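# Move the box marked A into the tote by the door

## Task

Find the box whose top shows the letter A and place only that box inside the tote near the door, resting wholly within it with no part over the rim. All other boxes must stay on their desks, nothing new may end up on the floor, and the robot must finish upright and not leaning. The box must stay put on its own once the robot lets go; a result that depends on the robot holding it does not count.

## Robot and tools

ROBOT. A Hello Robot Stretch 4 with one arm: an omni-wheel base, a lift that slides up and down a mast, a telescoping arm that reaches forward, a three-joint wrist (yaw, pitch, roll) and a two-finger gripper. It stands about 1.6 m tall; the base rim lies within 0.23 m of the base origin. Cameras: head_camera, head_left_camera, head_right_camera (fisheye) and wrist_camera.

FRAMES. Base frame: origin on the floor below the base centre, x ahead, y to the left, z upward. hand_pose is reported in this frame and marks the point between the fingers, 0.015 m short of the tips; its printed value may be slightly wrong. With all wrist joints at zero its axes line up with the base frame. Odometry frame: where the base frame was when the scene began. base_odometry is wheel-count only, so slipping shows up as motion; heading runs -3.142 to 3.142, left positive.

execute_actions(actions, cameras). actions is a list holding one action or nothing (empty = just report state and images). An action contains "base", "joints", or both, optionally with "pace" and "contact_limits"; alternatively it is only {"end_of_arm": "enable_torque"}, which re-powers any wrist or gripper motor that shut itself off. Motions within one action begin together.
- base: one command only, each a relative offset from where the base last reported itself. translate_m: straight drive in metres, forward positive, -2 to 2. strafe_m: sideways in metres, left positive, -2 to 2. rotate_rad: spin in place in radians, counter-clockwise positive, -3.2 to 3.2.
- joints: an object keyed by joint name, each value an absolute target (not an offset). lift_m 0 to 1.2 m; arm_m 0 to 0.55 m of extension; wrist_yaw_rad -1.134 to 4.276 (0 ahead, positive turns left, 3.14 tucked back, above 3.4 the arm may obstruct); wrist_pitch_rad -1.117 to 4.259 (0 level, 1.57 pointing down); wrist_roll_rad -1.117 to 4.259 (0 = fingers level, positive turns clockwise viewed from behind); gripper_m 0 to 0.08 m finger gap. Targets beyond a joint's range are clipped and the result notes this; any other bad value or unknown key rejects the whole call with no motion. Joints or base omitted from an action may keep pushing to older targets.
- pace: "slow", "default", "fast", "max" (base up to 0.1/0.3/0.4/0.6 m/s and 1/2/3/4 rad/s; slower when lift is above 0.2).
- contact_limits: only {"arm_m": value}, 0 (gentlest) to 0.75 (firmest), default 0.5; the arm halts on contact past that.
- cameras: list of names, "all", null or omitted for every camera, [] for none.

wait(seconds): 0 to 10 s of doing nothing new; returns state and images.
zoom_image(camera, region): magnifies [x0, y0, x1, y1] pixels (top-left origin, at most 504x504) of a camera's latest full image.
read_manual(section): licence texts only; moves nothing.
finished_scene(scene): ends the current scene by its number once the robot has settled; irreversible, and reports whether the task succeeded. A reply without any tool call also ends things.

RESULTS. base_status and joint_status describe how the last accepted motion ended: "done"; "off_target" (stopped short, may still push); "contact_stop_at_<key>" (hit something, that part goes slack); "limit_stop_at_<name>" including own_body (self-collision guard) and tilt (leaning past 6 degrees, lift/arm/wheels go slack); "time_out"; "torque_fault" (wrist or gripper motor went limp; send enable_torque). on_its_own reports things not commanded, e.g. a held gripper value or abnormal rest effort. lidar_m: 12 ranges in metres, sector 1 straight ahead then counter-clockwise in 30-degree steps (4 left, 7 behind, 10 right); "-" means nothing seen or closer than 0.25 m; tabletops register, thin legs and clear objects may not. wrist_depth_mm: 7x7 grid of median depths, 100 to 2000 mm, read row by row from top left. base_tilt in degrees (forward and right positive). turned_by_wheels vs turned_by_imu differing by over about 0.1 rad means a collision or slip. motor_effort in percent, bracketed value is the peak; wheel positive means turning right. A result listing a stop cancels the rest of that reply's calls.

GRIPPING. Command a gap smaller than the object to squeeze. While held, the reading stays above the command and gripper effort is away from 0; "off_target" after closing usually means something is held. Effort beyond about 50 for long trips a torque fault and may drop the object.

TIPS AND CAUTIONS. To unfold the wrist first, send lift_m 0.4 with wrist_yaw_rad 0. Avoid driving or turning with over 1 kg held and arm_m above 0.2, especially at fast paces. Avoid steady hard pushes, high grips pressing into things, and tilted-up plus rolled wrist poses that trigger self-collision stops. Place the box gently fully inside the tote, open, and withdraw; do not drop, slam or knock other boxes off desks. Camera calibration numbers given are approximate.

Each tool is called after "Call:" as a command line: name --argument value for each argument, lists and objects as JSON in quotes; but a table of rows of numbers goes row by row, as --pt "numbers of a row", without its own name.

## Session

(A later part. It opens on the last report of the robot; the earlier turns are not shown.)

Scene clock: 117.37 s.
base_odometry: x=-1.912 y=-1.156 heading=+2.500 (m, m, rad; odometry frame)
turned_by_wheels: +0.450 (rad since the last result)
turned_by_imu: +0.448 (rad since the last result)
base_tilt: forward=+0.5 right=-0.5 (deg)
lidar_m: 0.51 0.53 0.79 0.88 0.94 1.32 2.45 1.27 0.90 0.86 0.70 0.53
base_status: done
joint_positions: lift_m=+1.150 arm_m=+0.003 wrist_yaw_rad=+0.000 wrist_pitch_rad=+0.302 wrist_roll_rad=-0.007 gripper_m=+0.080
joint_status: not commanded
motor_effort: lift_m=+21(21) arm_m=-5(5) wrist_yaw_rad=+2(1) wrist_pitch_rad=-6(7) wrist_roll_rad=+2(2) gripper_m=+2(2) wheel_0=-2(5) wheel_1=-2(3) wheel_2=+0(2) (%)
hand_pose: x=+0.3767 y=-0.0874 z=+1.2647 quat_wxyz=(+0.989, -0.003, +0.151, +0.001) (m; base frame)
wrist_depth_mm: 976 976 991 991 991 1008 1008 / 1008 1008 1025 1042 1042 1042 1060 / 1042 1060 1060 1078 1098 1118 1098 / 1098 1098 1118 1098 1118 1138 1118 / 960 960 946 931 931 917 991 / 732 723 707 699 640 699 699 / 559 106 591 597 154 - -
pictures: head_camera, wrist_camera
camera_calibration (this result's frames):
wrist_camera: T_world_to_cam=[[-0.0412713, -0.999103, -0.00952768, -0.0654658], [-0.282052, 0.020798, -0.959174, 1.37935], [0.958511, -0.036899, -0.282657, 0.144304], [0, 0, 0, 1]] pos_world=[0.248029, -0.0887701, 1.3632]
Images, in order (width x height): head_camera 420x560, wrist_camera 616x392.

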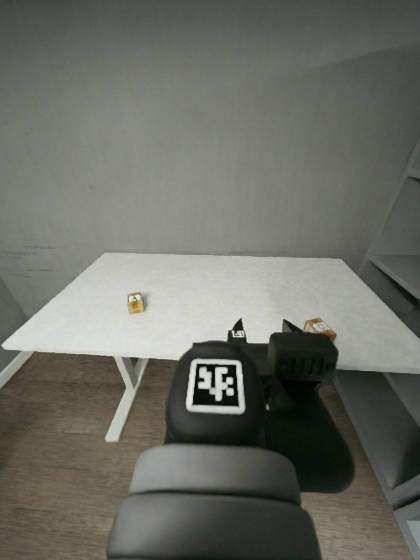

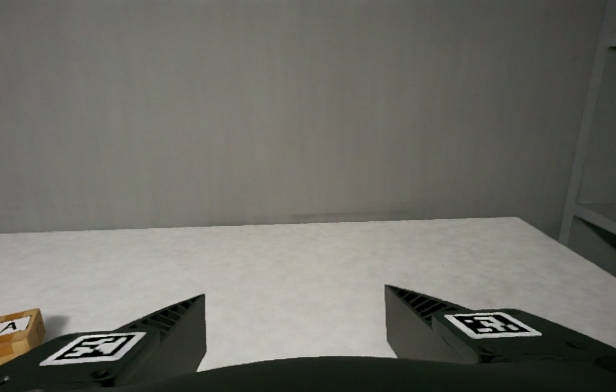

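Call:
execute_actions --actions '[{"base":{"strafe_m":0.425},"joints":{"wrist_pitch_rad":1.57,"arm_m":0.4,"lift_m":1.2},"pace":"fast"}]' --cameras '[]'

Call:
execute_actions --actions '[{"base":{"translate_m":0.2},"pace":"fast"}]' --cameras '["head_camera","wrist_camera"]'

Scene clock: 129.03 s.
base_odometry: x=-2.166 y=-1.496 heading=+2.500 (m, m, rad; odometry frame)
turned_by_wheels: +0.000 (rad since the last result)
turned_by_imu: +0.000 (rad since the last result)
base_tilt: forward=+0.4 right=-0.5 (deg)
lidar_m: 0.51 0.56 1.28 0.44 0.47 0.69 2.45 1.83 1.34 1.30 0.75 0.56
base_status: done
joint_positions: lift_m=+1.200 arm_m=+0.399 wrist_yaw_rad=+0.000 wrist_pitch_rad=+1.570 wrist_roll_rad=-0.007 gripper_m=+0.080
joint_status: all done
motor_effort: lift_m=+21(23) arm_m=+5(8) wrist_yaw_rad=+3(3) wrist_pitch_rad=+0(7) wrist_roll_rad=+2(3) gripper_m=+2(2) wheel_0=+1(8) wheel_1=-2(6) wheel_2=+1(0) (%)
hand_pose: x=+0.5702 y=-0.0874 z=+1.1654 quat_wxyz=(+0.707, -0.003, +0.707, +0.003) (m; base frame)
wrist_depth_mm: 355 357 359 366 370 373 377 / 353 359 362 366 368 375 377 / 353 357 362 364 368 375 379 / 353 357 362 366 370 373 379 / 353 357 359 364 366 375 379 / 1281 1308 1308 1308 1336 1366 1366 / 1281 106 1098 1182 153 - -
pictures: none
No camera images: the call's "cameras" was empty. Leave "cameras" out to get every camera's image.

Scene clock: 131.10 s.
base_odometry: x=-2.326 y=-1.377 heading=+2.501 (m, m, rad; odometry frame)
turned_by_wheels: +0.000 (rad since the last result)
turned_by_imu: +0.000 (rad since the last result)
base_tilt: forward=+0.4 right=-0.5 (deg)
lidar_m: 0.33 0.37 1.30 0.47 0.47 0.72 2.65 1.83 1.33 1.29 0.48 0.35
base_status: done
joint_positions: lift_m=+1.200 arm_m=+0.399 wrist_yaw_rad=+0.000 wrist_pitch_rad=+1.570 wrist_roll_rad=-0.007 gripper_m=+0.080
joint_status: not commanded
motor_effort: lift_m=+21(21) arm_m=+5(5) wrist_yaw_rad=+1(2) wrist_pitch_rad=+0(1) wrist_roll_rad=+3(3) gripper_m=+2(1) wheel_0=+1(5) wheel_1=+1(4) wheel_2=+1(7) (%)
hand_pose: x=+0.5702 y=-0.0874 z=+1.1654 quat_wxyz=(+0.707, -0.003, +0.707, +0.003) (m; base frame)
wrist_depth_mm: 357 359 362 366 373 375 377 / 353 357 362 366 370 375 377 / 353 359 362 366 370 375 379 / 351 359 362 364 373 373 377 / 353 357 362 314 370 375 375 / 355 355 357 368 366 375 379 / 353 106 359 366 154 - -
pictures: head_camera, wrist_camera
camera_calibration (this result's frames):
wrist_camera: T_world_to_cam=[[-0.0210232, -0.99911, 0.0365617, -0.123687], [-0.999644, 0.0204057, -0.0171821, 0.649991], [0.0164208, -0.0369099, -0.999184, 1.30294], [0, 0, 0, 1]] pos_world=[0.625764, -0.0887493, 1.31757]
Images, in order (width x height): head_camera 420x560, wrist_camera 616x392.

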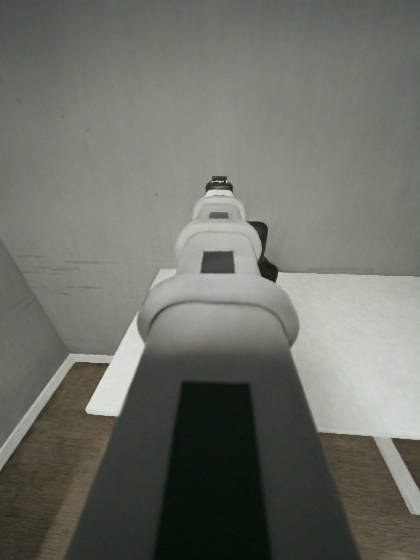

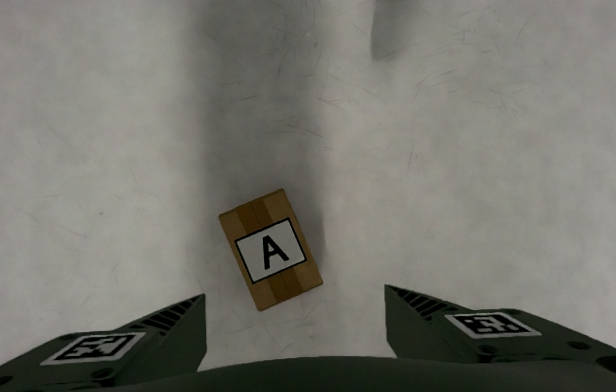

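Call:
execute_actions --actions '[{"base":{"strafe_m":0.017},"joints":{"wrist_roll_rad":-0.39,"arm_m":0.416,"lift_m":1.08}}]' --cameras '["wrist_camera"]'

Scene clock: 136.33 s.
base_odometry: x=-2.337 y=-1.390 heading=+2.500 (m, m, rad; odometry frame)
turned_by_wheels: +0.000 (rad since the last result)
turned_by_imu: +0.000 (rad since the last result)
base_tilt: forward=+0.5 right=-0.6 (deg)
lidar_m: 0.32 0.34 1.27 0.49 0.45 0.66 2.64 1.88 1.37 1.32 0.48 0.33
base_status: done
joint_positions: lift_m=+1.080 arm_m=+0.415 wrist_yaw_rad=+0.000 wrist_pitch_rad=+1.570 wrist_roll_rad=-0.390 gripper_m=+0.080
joint_status: all done
motor_effort: lift_m=+16(20) arm_m=+5(6) wrist_yaw_rad=+1(0) wrist_pitch_rad=+1(0) wrist_roll_rad=+1(2) gripper_m=+2(2) wheel_0=+0(7) wheel_1=-1(5) wheel_2=+0(1) (%)
hand_pose: x=+0.5861 y=-0.0874 z=+1.0458 quat_wxyz=(+0.694, -0.137, +0.694, +0.137) (m; base frame)
wrist_depth_mm: 237 240 244 246 249 251 254 / 237 240 244 245 249 251 254 / 237 241 244 245 248 251 253 / 237 240 243 246 248 251 254 / 236 240 243 196 248 251 254 / 237 239 193 195 248 251 253 / 237 106 194 195 154 - -
pictures: wrist_camera
camera_calibration (this result's frames):
wrist_camera: T_world_to_cam=[[0.353149, -0.934843, 0.036804, -0.332919], [-0.935118, -0.353924, -0.0170607, 0.593181], [0.0289749, -0.0283911, -0.999177, 1.17655], [0, 0, 0, 1]] pos_world=[0.638174, -0.0678825, 1.19795]
Images, in order (width x height): wrist_camera 616x392.

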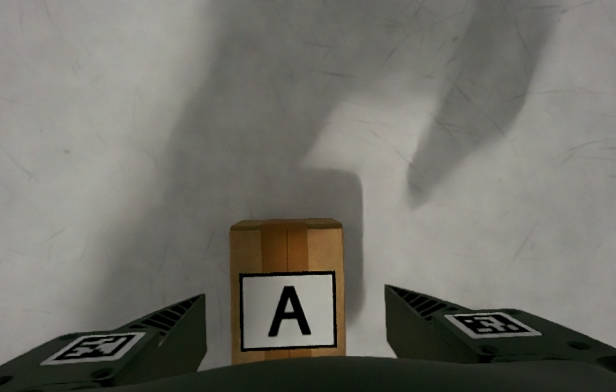

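Call:
execute_actions --actions '[{"joints":{"lift_m":1.015}}]' --cameras '[]'

Call:
execute_actions --actions '[{"joints":{"gripper_m":0.04}}]' --cameras '[]'

Call:
execute_actions --actions '[{"joints":{"lift_m":1.07}}]' --cameras '[]'

Call:
execute_actions --actions '[{"base":{"rotate_rad":0.32},"joints":{"arm_m":0.05,"wrist_roll_rad":0}}]' --cameras '["wrist_camera"]'

Call:
execute_actions --actions '[{"base":{"translate_m":-0.3},"pace":"fast"}]' --cameras '[]'

Call:
execute_actions --actions '[{"base":{"translate_m":-1.92},"joints":{"lift_m":0.5},"pace":"fast"}]' --cameras '[]'

Call:
execute_actions --actions '[{"base":{"rotate_rad":-1.89},"pace":"fast"}]' --cameras '["head_camera"]'

Scene clock: 147.30 s.
base_odometry: x=-2.337 y=-1.390 heading=+2.500 (m, m, rad; odometry frame)
turned_by_wheels: +0.000 (rad since the last result)
turned_by_imu: +0.000 (rad since the last result)
base_tilt: forward=+0.5 right=-0.6 (deg)
lidar_m: 0.31 0.37 1.25 0.47 0.45 0.66 2.64 1.87 1.38 1.31 0.46 0.33
base_status: not commanded
joint_positions: lift_m=+1.015 arm_m=+0.415 wrist_yaw_rad=+0.000 wrist_pitch_rad=+1.570 wrist_roll_rad=-0.390 gripper_m=+0.080
joint_status: all done
motor_effort: lift_m=+16(16) arm_m=+5(5) wrist_yaw_rad=+1(1) wrist_pitch_rad=+0(0) wrist_roll_rad=+1(1) gripper_m=+2(2) wheel_0=-1(0) wheel_1=-1(1) wheel_2=+0(0) (%)
hand_pose: x=+0.5861 y=-0.0874 z=+0.9808 quat_wxyz=(+0.694, -0.137, +0.694, +0.137) (m; base frame)
wrist_depth_mm: 175 177 179 181 183 185 187 / 175 177 179 181 183 185 186 / 175 177 179 181 182 185 186 / 175 177 179 181 183 185 186 / 175 177 132 131 182 184 186 / 175 176 129 130 137 184 186 / 174 106 129 130 132 - -
pictures: none
No camera images: the call's "cameras" was empty. Leave "cameras" out to get every camera's image.

Scene clock: 148.33 s.
base_odometry: x=-2.337 y=-1.390 heading=+2.500 (m, m, rad; odometry frame)
turned_by_wheels: +0.000 (rad since the last result)
turned_by_imu: +0.000 (rad since the last result)
base_tilt: forward=+0.4 right=-0.5 (deg)
lidar_m: 0.34 0.36 1.25 0.46 0.45 0.64 2.62 1.91 1.37 1.31 0.46 0.32
base_status: not commanded
joint_positions: lift_m=+1.015 arm_m=+0.415 wrist_yaw_rad=+0.000 wrist_pitch_rad=+1.570 wrist_roll_rad=-0.390 gripper_m=+0.059
joint_status: gripper_m off_target (ended at +0.059, target +0.040)
on_its_own: gripper_m is held at +0.053, not at your +0.040, by its contact guard: the fingers met something
motor_effort: lift_m=+16(16) arm_m=+5(5) wrist_yaw_rad=+0(0) wrist_pitch_rad=+0(0) wrist_roll_rad=+2(1) gripper_m=-40(54) wheel_0=-1(0) wheel_1=-1(1) wheel_2=+0(0) (%)
hand_pose: x=+0.5861 y=-0.0874 z=+0.9808 quat_wxyz=(+0.694, -0.137, +0.694, +0.137) (m; base frame)
wrist_depth_mm: 175 177 179 181 183 185 186 / 175 177 178 180 183 185 187 / 175 176 179 181 182 185 186 / 175 177 178 181 183 185 186 / 174 177 163 131 183 185 186 / 175 177 129 130 131 184 185 / 174 - 129 130 131 - -
pictures: none
No camera images: the call's "cameras" was empty. Leave "cameras" out to get every camera's image.

Scene clock: 149.47 s.
base_odometry: x=-2.337 y=-1.390 heading=+2.500 (m, m, rad; odometry frame)
turned_by_wheels: +0.000 (rad since the last result)
turned_by_imu: +0.000 (rad since the last result)
base_tilt: forward=+0.4 right=-0.5 (deg)
lidar_m: 0.32 0.34 1.23 0.45 0.46 0.68 2.62 1.87 1.39 1.30 0.45 0.33
base_status: not commanded
joint_positions: lift_m=+1.070 arm_m=+0.415 wrist_yaw_rad=+0.000 wrist_pitch_rad=+1.570 wrist_roll_rad=-0.390 gripper_m=+0.059
joint_status: all done
on_its_own: gripper_m is held at +0.053, not at your +0.040, by its contact guard: the fingers met something
motor_effort: lift_m=+22(23) arm_m=+6(6) wrist_yaw_rad=+1(1) wrist_pitch_rad=+0(0) wrist_roll_rad=+2(1) gripper_m=-39(40) wheel_0=-1(1) wheel_1=-1(1) wheel_2=+0(0) (%)
hand_pose: x=+0.5861 y=-0.0874 z=+1.0353 quat_wxyz=(+0.694, -0.137, +0.693, +0.137) (m; base frame)
wrist_depth_mm: 228 230 232 236 238 239 243 / 229 230 232 236 238 239 243 / 228 230 232 235 236 240 243 / 228 230 232 235 237 240 243 / 228 229 164 131 237 240 243 / 228 229 129 131 131 241 242 / 226 - 129 130 131 - -
pictures: none
No camera images: the call's "cameras" was empty. Leave "cameras" out to get every camera's image.

Scene clock: 151.67 s.
base_odometry: x=-2.337 y=-1.390 heading=+2.820 (m, m, rad; odometry frame)
turned_by_wheels: +0.320 (rad since the last result)
turned_by_imu: +0.319 (rad since the last result)
base_tilt: forward=+0.4 right=-0.5 (deg)
lidar_m: 0.33 0.44 1.21 0.46 0.52 1.10 2.65 1.48 1.29 0.62 0.38 0.33
base_status: done
joint_positions: lift_m=+1.070 arm_m=+0.051 wrist_yaw_rad=+0.000 wrist_pitch_rad=+1.570 wrist_roll_rad=+0.000 gripper_m=+0.059
joint_status: all done
on_its_own: gripper_m is held at +0.053, not at your +0.040, by its contact guard: the fingers met something
motor_effort: lift_m=+22(22) arm_m=-6(5) wrist_yaw_rad=-1(1) wrist_pitch_rad=+0(1) wrist_roll_rad=+2(7) gripper_m=-40(40) wheel_0=-2(5) wheel_1=+0(2) wheel_2=+0(6) (%)
hand_pose: x=+0.2219 y=-0.0874 z=+1.0353 quat_wxyz=(+0.707, +0.000, +0.707, +0.000) (m; base frame)
wrist_depth_mm: 250 233 235 236 240 243 245 / 1160 1160 247 236 240 243 245 / 1138 1138 1160 1205 247 242 244 / 1138 1182 1160 1182 1205 1229 1205 / 1138 1138 163 131 1205 1255 1255 / 1138 1160 129 130 132 1205 1229 / 1160 - 129 130 131 - 1229
pictures: wrist_camera
camera_calibration (this result's frames):
wrist_camera: T_world_to_cam=[[-0.0287501, -0.998918, 0.0365639, -0.124523], [-0.999461, 0.0281464, -0.0169194, 0.299984], [0.0158719, -0.0370306, -0.999188, 1.17878], [0, 0, 0, 1]] pos_world=[0.277532, -0.0891806, 1.18746]
Images, in order (width x height): wrist_camera 616x392.

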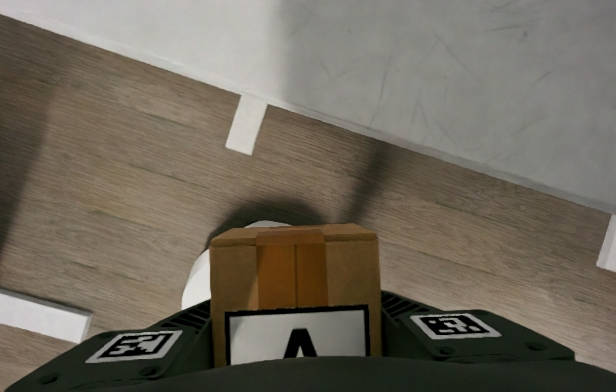

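Scene clock: 154.00 s.
base_odometry: x=-2.052 y=-1.485 heading=+2.820 (m, m, rad; odometry frame)
turned_by_wheels: +0.000 (rad since the last result)
turned_by_imu: +0.001 (rad since the last result)
base_tilt: forward=+0.5 right=-0.6 (deg)
lidar_m: 0.61 0.76 0.53 0.54 0.68 1.28 2.36 1.38 1.21 1.08 0.68 0.61
base_status: done
joint_positions: lift_m=+1.070 arm_m=+0.051 wrist_yaw_rad=+0.000 wrist_pitch_rad=+1.570 wrist_roll_rad=+0.000 gripper_m=+0.059
joint_status: not commanded
on_its_own: gripper_m is held at +0.053, not at your +0.040, by its contact guard: the fingers met something
motor_effort: lift_m=+22(22) arm_m=-5(5) wrist_yaw_rad=+2(3) wrist_pitch_rad=+0(1) wrist_roll_rad=+2(2) gripper_m=-40(40) wheel_0=+0(7) wheel_1=+0(2) wheel_2=-2(9) (%)
hand_pose: x=+0.2219 y=-0.0874 z=+1.0353 quat_wxyz=(+0.707, +0.000, +0.707, +0.000) (m; base frame)
wrist_depth_mm: 1160 1160 1182 1205 1205 1229 1229 / 1160 1160 1160 1182 1205 1229 1229 / 1160 1160 1160 1182 1205 1182 1205 / 1160 1182 1182 1205 1205 1182 1229 / 1160 1160 164 131 1205 1229 1205 / 1160 1160 129 130 131 1229 1205 / 1160 - 128 130 131 - 1255
pictures: none
No camera images: the call's "cameras" was empty. Leave "cameras" out to get every camera's image.

Scene clock: 161.13 s.
base_odometry: x=-0.230 y=-2.092 heading=+2.820 (m, m, rad; odometry frame)
turned_by_wheels: +0.000 (rad since the last result)
turned_by_imu: +0.007 (rad since the last result)
base_tilt: forward=+0.4 right=-0.5 (deg)
lidar_m: 2.13 1.35 1.27 0.92 0.53 0.47 0.53 0.66 1.26 0.75 0.72 1.40
base_status: done
joint_positions: lift_m=+0.500 arm_m=+0.051 wrist_yaw_rad=+0.000 wrist_pitch_rad=+1.570 wrist_roll_rad=+0.000 gripper_m=+0.059
joint_status: all done
on_its_own: gripper_m is held at +0.053, not at your +0.040, by its contact guard: the fingers met something
motor_effort: lift_m=+17(20) arm_m=-5(5) wrist_yaw_rad=+2(1) wrist_pitch_rad=-1(0) wrist_roll_rad=+2(2) gripper_m=-40(40) wheel_0=-2(8) wheel_1=+1(7) wheel_2=+0(10) (%)
hand_pose: x=+0.2219 y=-0.0874 z=+0.4657 quat_wxyz=(+0.707, +0.000, +0.707, +0.000) (m; base frame)
wrist_depth_mm: 597 609 615 621 634 634 634 / 597 609 621 621 634 621 647 / 603 609 609 615 627 627 640 / 603 603 609 621 621 634 634 / 603 603 163 131 627 627 627 / 597 402 129 130 131 627 640 / 597 - 129 130 131 - 634
pictures: none
No camera images: the call's "cameras" was empty. Leave "cameras" out to get every camera's image.

Scene clock: 163.00 s.
base_odometry: x=-0.230 y=-2.092 heading=+0.930 (m, m, rad; odometry frame)
turned_by_wheels: -1.890 (rad since the last result)
turned_by_imu: -1.882 (rad since the last result)
base_tilt: forward=+0.4 right=-0.6 (deg)
lidar_m: 2.16 0.71 0.83 2.43 1.75 1.31 1.96 0.70 0.49 0.48 0.53 0.78
base_status: done
joint_positions: lift_m=+0.500 arm_m=+0.051 wrist_yaw_rad=+0.000 wrist_pitch_rad=+1.570 wrist_roll_rad=+0.000 gripper_m=+0.059
joint_status: not commanded
on_its_own: gripper_m is held at +0.053, not at your +0.040, by its contact guard: the fingers met something
motor_effort: lift_m=+18(17) arm_m=-5(5) wrist_yaw_rad=-1(0) wrist_pitch_rad=+0(1) wrist_roll_rad=+2(2) gripper_m=-40(39) wheel_0=-1(7) wheel_1=+0(7) wheel_2=+0(8) (%)
hand_pose: x=+0.2219 y=-0.0874 z=+0.4657 quat_wxyz=(+0.707, +0.000, +0.707, +0.000) (m; base frame)
wrist_depth_mm: 597 609 615 621 627 640 603 / 597 609 609 627 627 640 603 / 609 609 615 621 621 634 621 / 597 597 609 621 627 634 615 / 603 603 163 131 621 627 621 / 597 399 129 130 131 627 621 / 597 - 128 130 131 - 564
pictures: head_camera
Images, in order (width x height): head_camera 420x560.

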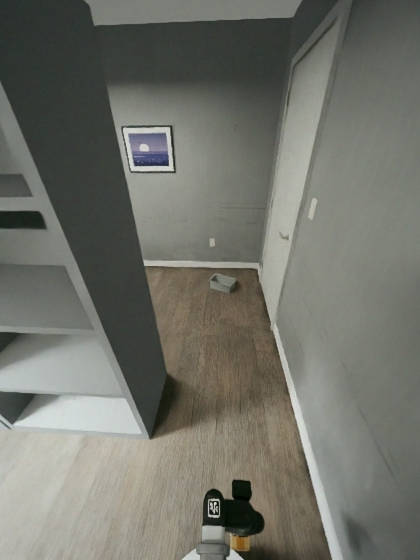

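Call:
execute_actions --actions '[{"base":{"translate_m":1.72},"joints":{"arm_m":0.25},"pace":"max"}]' --cameras '["head_camera","wrist_camera"]'

Scene clock: 176.93 s.
base_odometry: x=+0.798 y=-0.713 heading=+0.930 (m, m, rad; odometry frame)
turned_by_wheels: +0.000 (rad since the last result)
turned_by_imu: -0.005 (rad since the last result)
base_tilt: forward=+0.4 right=-0.6 (deg)
lidar_m: 0.44 1.09 1.52 2.41 0.94 0.78 2.16 0.78 0.56 0.49 0.54 0.45
base_status: done
joint_positions: lift_m=+0.500 arm_m=+0.249 wrist_yaw_rad=+0.000 wrist_pitch_rad=+1.570 wrist_roll_rad=+0.000 gripper_m=+0.059
joint_status: all done
on_its_own: gripper_m is held at +0.053, not at your +0.040, by its contact guard: the fingers met something
motor_effort: lift_m=+18(18) arm_m=+5(6) wrist_yaw_rad=+0(2) wrist_pitch_rad=+1(2) wrist_roll_rad=+3(3) gripper_m=-40(40) wheel_0=-1(7) wheel_1=-1(3) wheel_2=+2(11) (%)
hand_pose: x=+0.4202 y=-0.0874 z=+0.4656 quat_wxyz=(+0.707, +0.000, +0.707, +0.000) (m; base frame)
wrist_depth_mm: 591 597 615 615 621 627 627 / 597 603 574 615 627 640 627 / 597 597 609 609 621 634 634 / 597 597 609 609 621 627 634 / 585 603 163 131 627 627 634 / 597 597 129 130 131 634 634 / 597 - 129 130 131 - 597
pictures: head_camera, wrist_camera
camera_calibration (this result's frames):
wrist_camera: T_world_to_cam=[[-0.028222, -0.998933, 0.0365541, -0.0982119], [-0.99947, 0.0276053, -0.0172665, 0.488651], [0.016239, -0.0370221, -0.999182, 0.60629], [0, 0, 0, 1]] pos_world=[0.475774, -0.0891504, 0.617822]
Images, in order (width x height): head_camera 420x560, wrist_camera 616x392.

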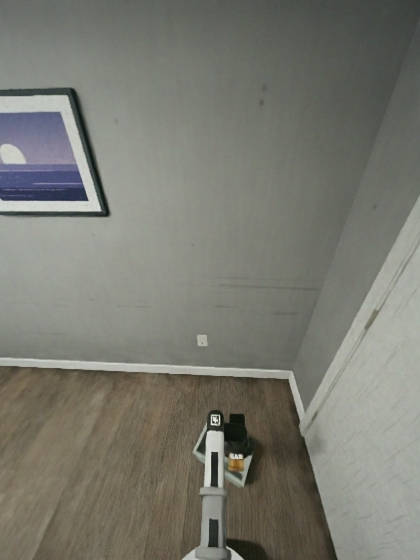

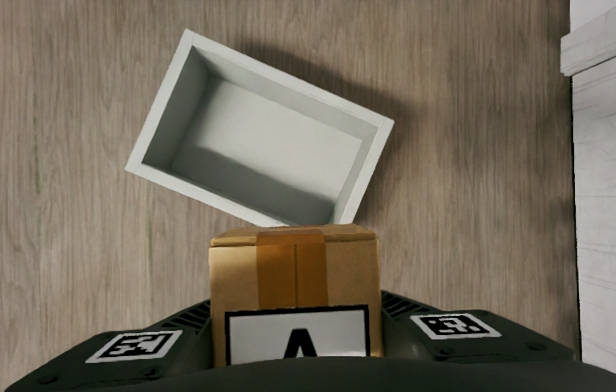

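Call:
execute_actions --actions '[{"base":{"strafe_m":0.04},"joints":{"arm_m":0.39,"wrist_roll_rad":0.42,"lift_m":0.28},"pace":"fast"}]' --cameras '["wrist_camera"]'

Call:
execute_actions --actions '[{"joints":{"lift_m":0.085}}]' --cameras '["head_camera","wrist_camera"]'

Scene clock: 188.37 s.
base_odometry: x=+0.766 y=-0.689 heading=+0.930 (m, m, rad; odometry frame)
turned_by_wheels: +0.000 (rad since the last result)
turned_by_imu: +0.001 (rad since the last result)
base_tilt: forward=+0.4 right=-0.6 (deg)
lidar_m: 0.53 1.09 1.52 2.35 0.94 0.76 2.37 0.85 0.57 0.51 0.60 0.43
base_status: done
joint_positions: lift_m=+0.280 arm_m=+0.389 wrist_yaw_rad=+0.000 wrist_pitch_rad=+1.570 wrist_roll_rad=+0.420 gripper_m=+0.059
joint_status: all done
on_its_own: gripper_m is held at +0.053, not at your +0.040, by its contact guard: the fingers met something
motor_effort: lift_m=+17(16) arm_m=+5(9) wrist_yaw_rad=-1(0) wrist_pitch_rad=+0(1) wrist_roll_rad=+3(9) gripper_m=-40(40) wheel_0=+1(12) wheel_1=+0(10) wheel_2=+1(1) (%)
hand_pose: x=+0.5602 y=-0.0874 z=+0.2457 quat_wxyz=(+0.692, +0.147, +0.691, -0.147) (m; base frame)
wrist_depth_mm: 384 389 392 394 402 404 410 / 384 389 392 397 402 402 410 / 384 387 389 397 399 402 407 / 384 286 387 394 397 329 410 / 382 309 163 131 399 310 407 / 387 282 129 130 131 291 402 / 382 - 129 130 131 - -
pictures: wrist_camera
camera_calibration (this result's frames):
wrist_camera: T_world_to_cam=[[-0.432906, -0.900709, 0.0362842, 0.149124], [-0.901439, 0.43257, -0.0170692, 0.605174], [-0.000321088, -0.0400973, -0.999196, 0.393296], [0, 0, 0, 1]] pos_world=[0.61021, -0.111693, 0.397899]
Images, in order (width x height): wrist_camera 616x392.

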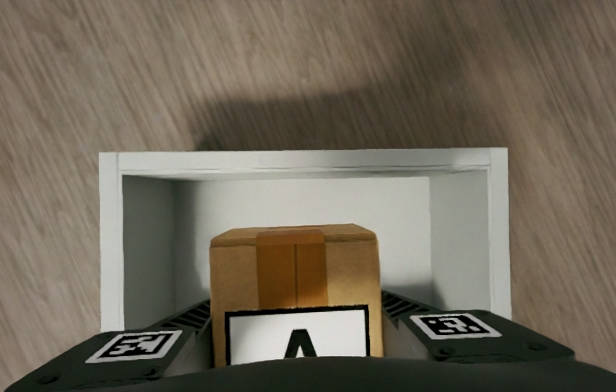

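Scene clock: 190.27 s.
base_odometry: x=+0.766 y=-0.689 heading=+0.930 (m, m, rad; odometry frame)
turned_by_wheels: +0.000 (rad since the last result)
turned_by_imu: +0.000 (rad since the last result)
base_tilt: forward=+0.4 right=-0.5 (deg)
lidar_m: 0.44 1.08 1.49 2.37 0.96 0.74 2.39 0.84 0.59 0.53 0.59 0.41
base_status: not commanded
joint_positions: lift_m=+0.085 arm_m=+0.389 wrist_yaw_rad=+0.000 wrist_pitch_rad=+1.570 wrist_roll_rad=+0.420 gripper_m=+0.059
joint_status: all done
on_its_own: gripper_m is held at +0.053, not at your +0.040, by its contact guard: the fingers met something
motor_effort: lift_m=+16(17) arm_m=+5(5) wrist_yaw_rad=-1(1) wrist_pitch_rad=+0(0) wrist_roll_rad=+3(2) gripper_m=-39(40) wheel_0=+1(1) wheel_1=+0(1) wheel_2=+1(1) (%)
hand_pose: x=+0.5602 y=-0.0874 z=+0.0508 quat_wxyz=(+0.692, +0.147, +0.691, -0.147) (m; base frame)
wrist_depth_mm: 193 196 198 200 203 205 208 / - - - - - - - / 140 143 146 137 141 147 169 / 185 193 195 198 200 202 204 / 185 193 163 131 200 202 204 / 184 193 130 130 131 201 202 / 176 - 129 130 131 - -
pictures: head_camera, wrist_camera
camera_calibration (this result's frames):
wrist_camera: T_world_to_cam=[[-0.432906, -0.900709, 0.0362842, 0.156198], [-0.901439, 0.432569, -0.0170692, 0.601847], [-0.000321085, -0.0400973, -0.999196, 0.198501], [0, 0, 0, 1]] pos_world=[0.610211, -0.111693, 0.202947]
Images, in order (width x height): head_camera 420x560, wrist_camera 616x392.

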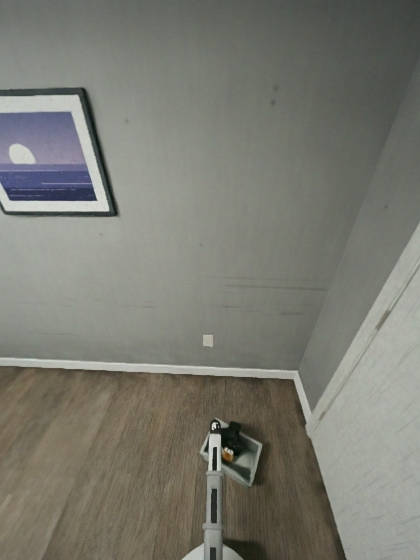

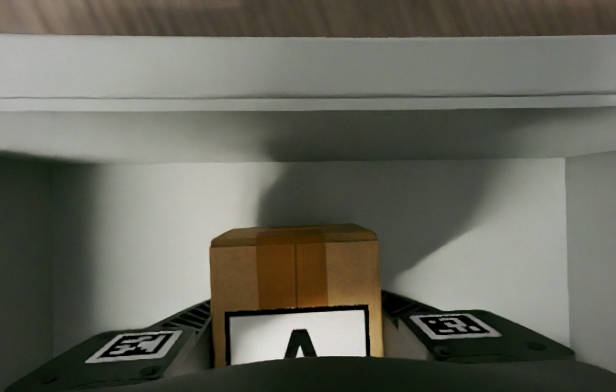

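Call:
execute_actions --actions '[{"joints":{"lift_m":0.07}}]' --cameras '[]'

Call:
execute_actions --actions '[{"joints":{"gripper_m":0.08}}]' --cameras '[]'

Call:
execute_actions --actions '[{"joints":{"lift_m":0.25},"pace":"fast"}]' --cameras '["wrist_camera"]'

Call:
finished_scene --scene 1

Scene clock: 200.80 s.
base_odometry: x=+0.766 y=-0.689 heading=+0.930 (m, m, rad; odometry frame)
turned_by_wheels: +0.000 (rad since the last result)
turned_by_imu: +0.000 (rad since the last result)
base_tilt: forward=+0.3 right=-0.5 (deg)
lidar_m: 0.44 1.10 1.54 2.36 0.95 0.75 2.39 0.83 0.58 0.51 0.61 0.43
base_status: not commanded
joint_positions: lift_m=+0.070 arm_m=+0.389 wrist_yaw_rad=+0.000 wrist_pitch_rad=+1.570 wrist_roll_rad=+0.420 gripper_m=+0.059
joint_status: all done
on_its_own: gripper_m is held at +0.053, not at your +0.040, by its contact guard: the fingers met something
motor_effort: lift_m=+16(16) arm_m=+5(5) wrist_yaw_rad=-1(1) wrist_pitch_rad=+0(1) wrist_roll_rad=+3(3) gripper_m=-40(40) wheel_0=+1(1) wheel_1=+0(1) wheel_2=+1(1) (%)
hand_pose: x=+0.5602 y=-0.0874 z=+0.0358 quat_wxyz=(+0.692, +0.147, +0.691, -0.147) (m; base frame)
wrist_depth_mm: - - - - - - - / - - - - - - - / 140 143 146 137 141 147 170 / 177 178 180 182 184 186 188 / 177 179 163 131 184 186 189 / 177 178 129 130 131 186 188 / 176 - 129 130 131 - -
pictures: none
No camera images: the call's "cameras" was empty. Leave "cameras" out to get every camera's image.

Scene clock: 201.73 s.
base_odometry: x=+0.766 y=-0.689 heading=+0.930 (m, m, rad; odometry frame)
turned_by_wheels: +0.000 (rad since the last result)
turned_by_imu: +0.000 (rad since the last result)
base_tilt: forward=+0.4 right=-0.5 (deg)
lidar_m: 0.45 1.08 1.50 2.38 0.96 0.72 2.40 0.84 0.58 0.53 0.59 0.42
base_status: not commanded
joint_positions: lift_m=+0.070 arm_m=+0.389 wrist_yaw_rad=+0.000 wrist_pitch_rad=+1.570 wrist_roll_rad=+0.420 gripper_m=+0.080
joint_status: all done
motor_effort: lift_m=+16(16) arm_m=+5(5) wrist_yaw_rad=+0(0) wrist_pitch_rad=+1(0) wrist_roll_rad=+3(3) gripper_m=+2(38) wheel_0=+1(1) wheel_1=+0(1) wheel_2=+1(1) (%)
hand_pose: x=+0.5602 y=-0.0874 z=+0.0358 quat_wxyz=(+0.692, +0.147, +0.691, -0.147) (m; base frame)
wrist_depth_mm: - - - - - - - / - - - - - - - / 139 143 146 136 140 146 169 / 176 179 181 182 185 187 188 / 177 179 163 133 185 186 188 / 176 178 131 132 136 186 188 / 161 106 131 132 133 - -
pictures: none
No camera images: the call's "cameras" was empty. Leave "cameras" out to get every camera's image.

Scene clock: 203.20 s.
base_odometry: x=+0.766 y=-0.689 heading=+0.930 (m, m, rad; odometry frame)
turned_by_wheels: +0.000 (rad since the last result)
turned_by_imu: +0.000 (rad since the last result)
base_tilt: forward=+0.4 right=-0.5 (deg)
lidar_m: 0.53 1.08 1.53 2.37 0.95 0.74 2.38 0.83 0.57 0.53 0.60 0.42
base_status: not commanded
joint_positions: lift_m=+0.250 arm_m=+0.389 wrist_yaw_rad=+0.000 wrist_pitch_rad=+1.570 wrist_roll_rad=+0.420 gripper_m=+0.080
joint_status: all done
motor_effort: lift_m=+21(24) arm_m=+5(5) wrist_yaw_rad=-1(2) wrist_pitch_rad=+0(0) wrist_roll_rad=+3(3) gripper_m=+2(2) wheel_0=+1(1) wheel_1=+1(1) wheel_2=+1(1) (%)
hand_pose: x=+0.5602 y=-0.0874 z=+0.2154 quat_wxyz=(+0.692, +0.147, +0.691, -0.147) (m; base frame)
wrist_depth_mm: 353 359 364 364 370 375 379 / 355 355 362 366 368 373 379 / 353 357 362 366 368 375 379 / 351 267 357 364 368 289 377 / 353 285 359 312 366 289 377 / 353 246 355 314 364 257 377 / 351 106 357 357 154 - -
pictures: wrist_camera
camera_calibration (this result's frames):
wrist_camera: T_world_to_cam=[[-0.432918, -0.900703, 0.0362852, 0.150233], [-0.901433, 0.432582, -0.0170671, 0.604655], [-0.000323904, -0.0400973, -0.999196, 0.36296], [0, 0, 0, 1]] pos_world=[0.610212, -0.111693, 0.367537]
Images, in order (width x height): wrist_camera 616x392.

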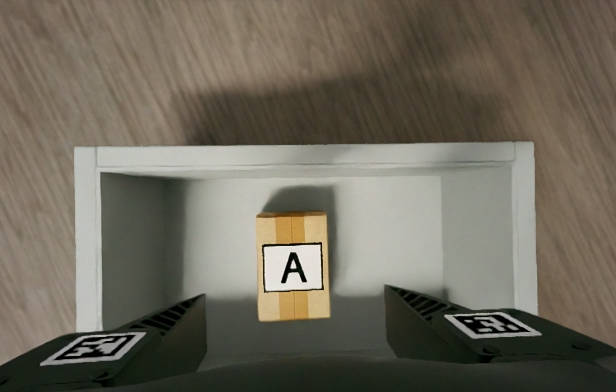

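The scene is finished: the task was done.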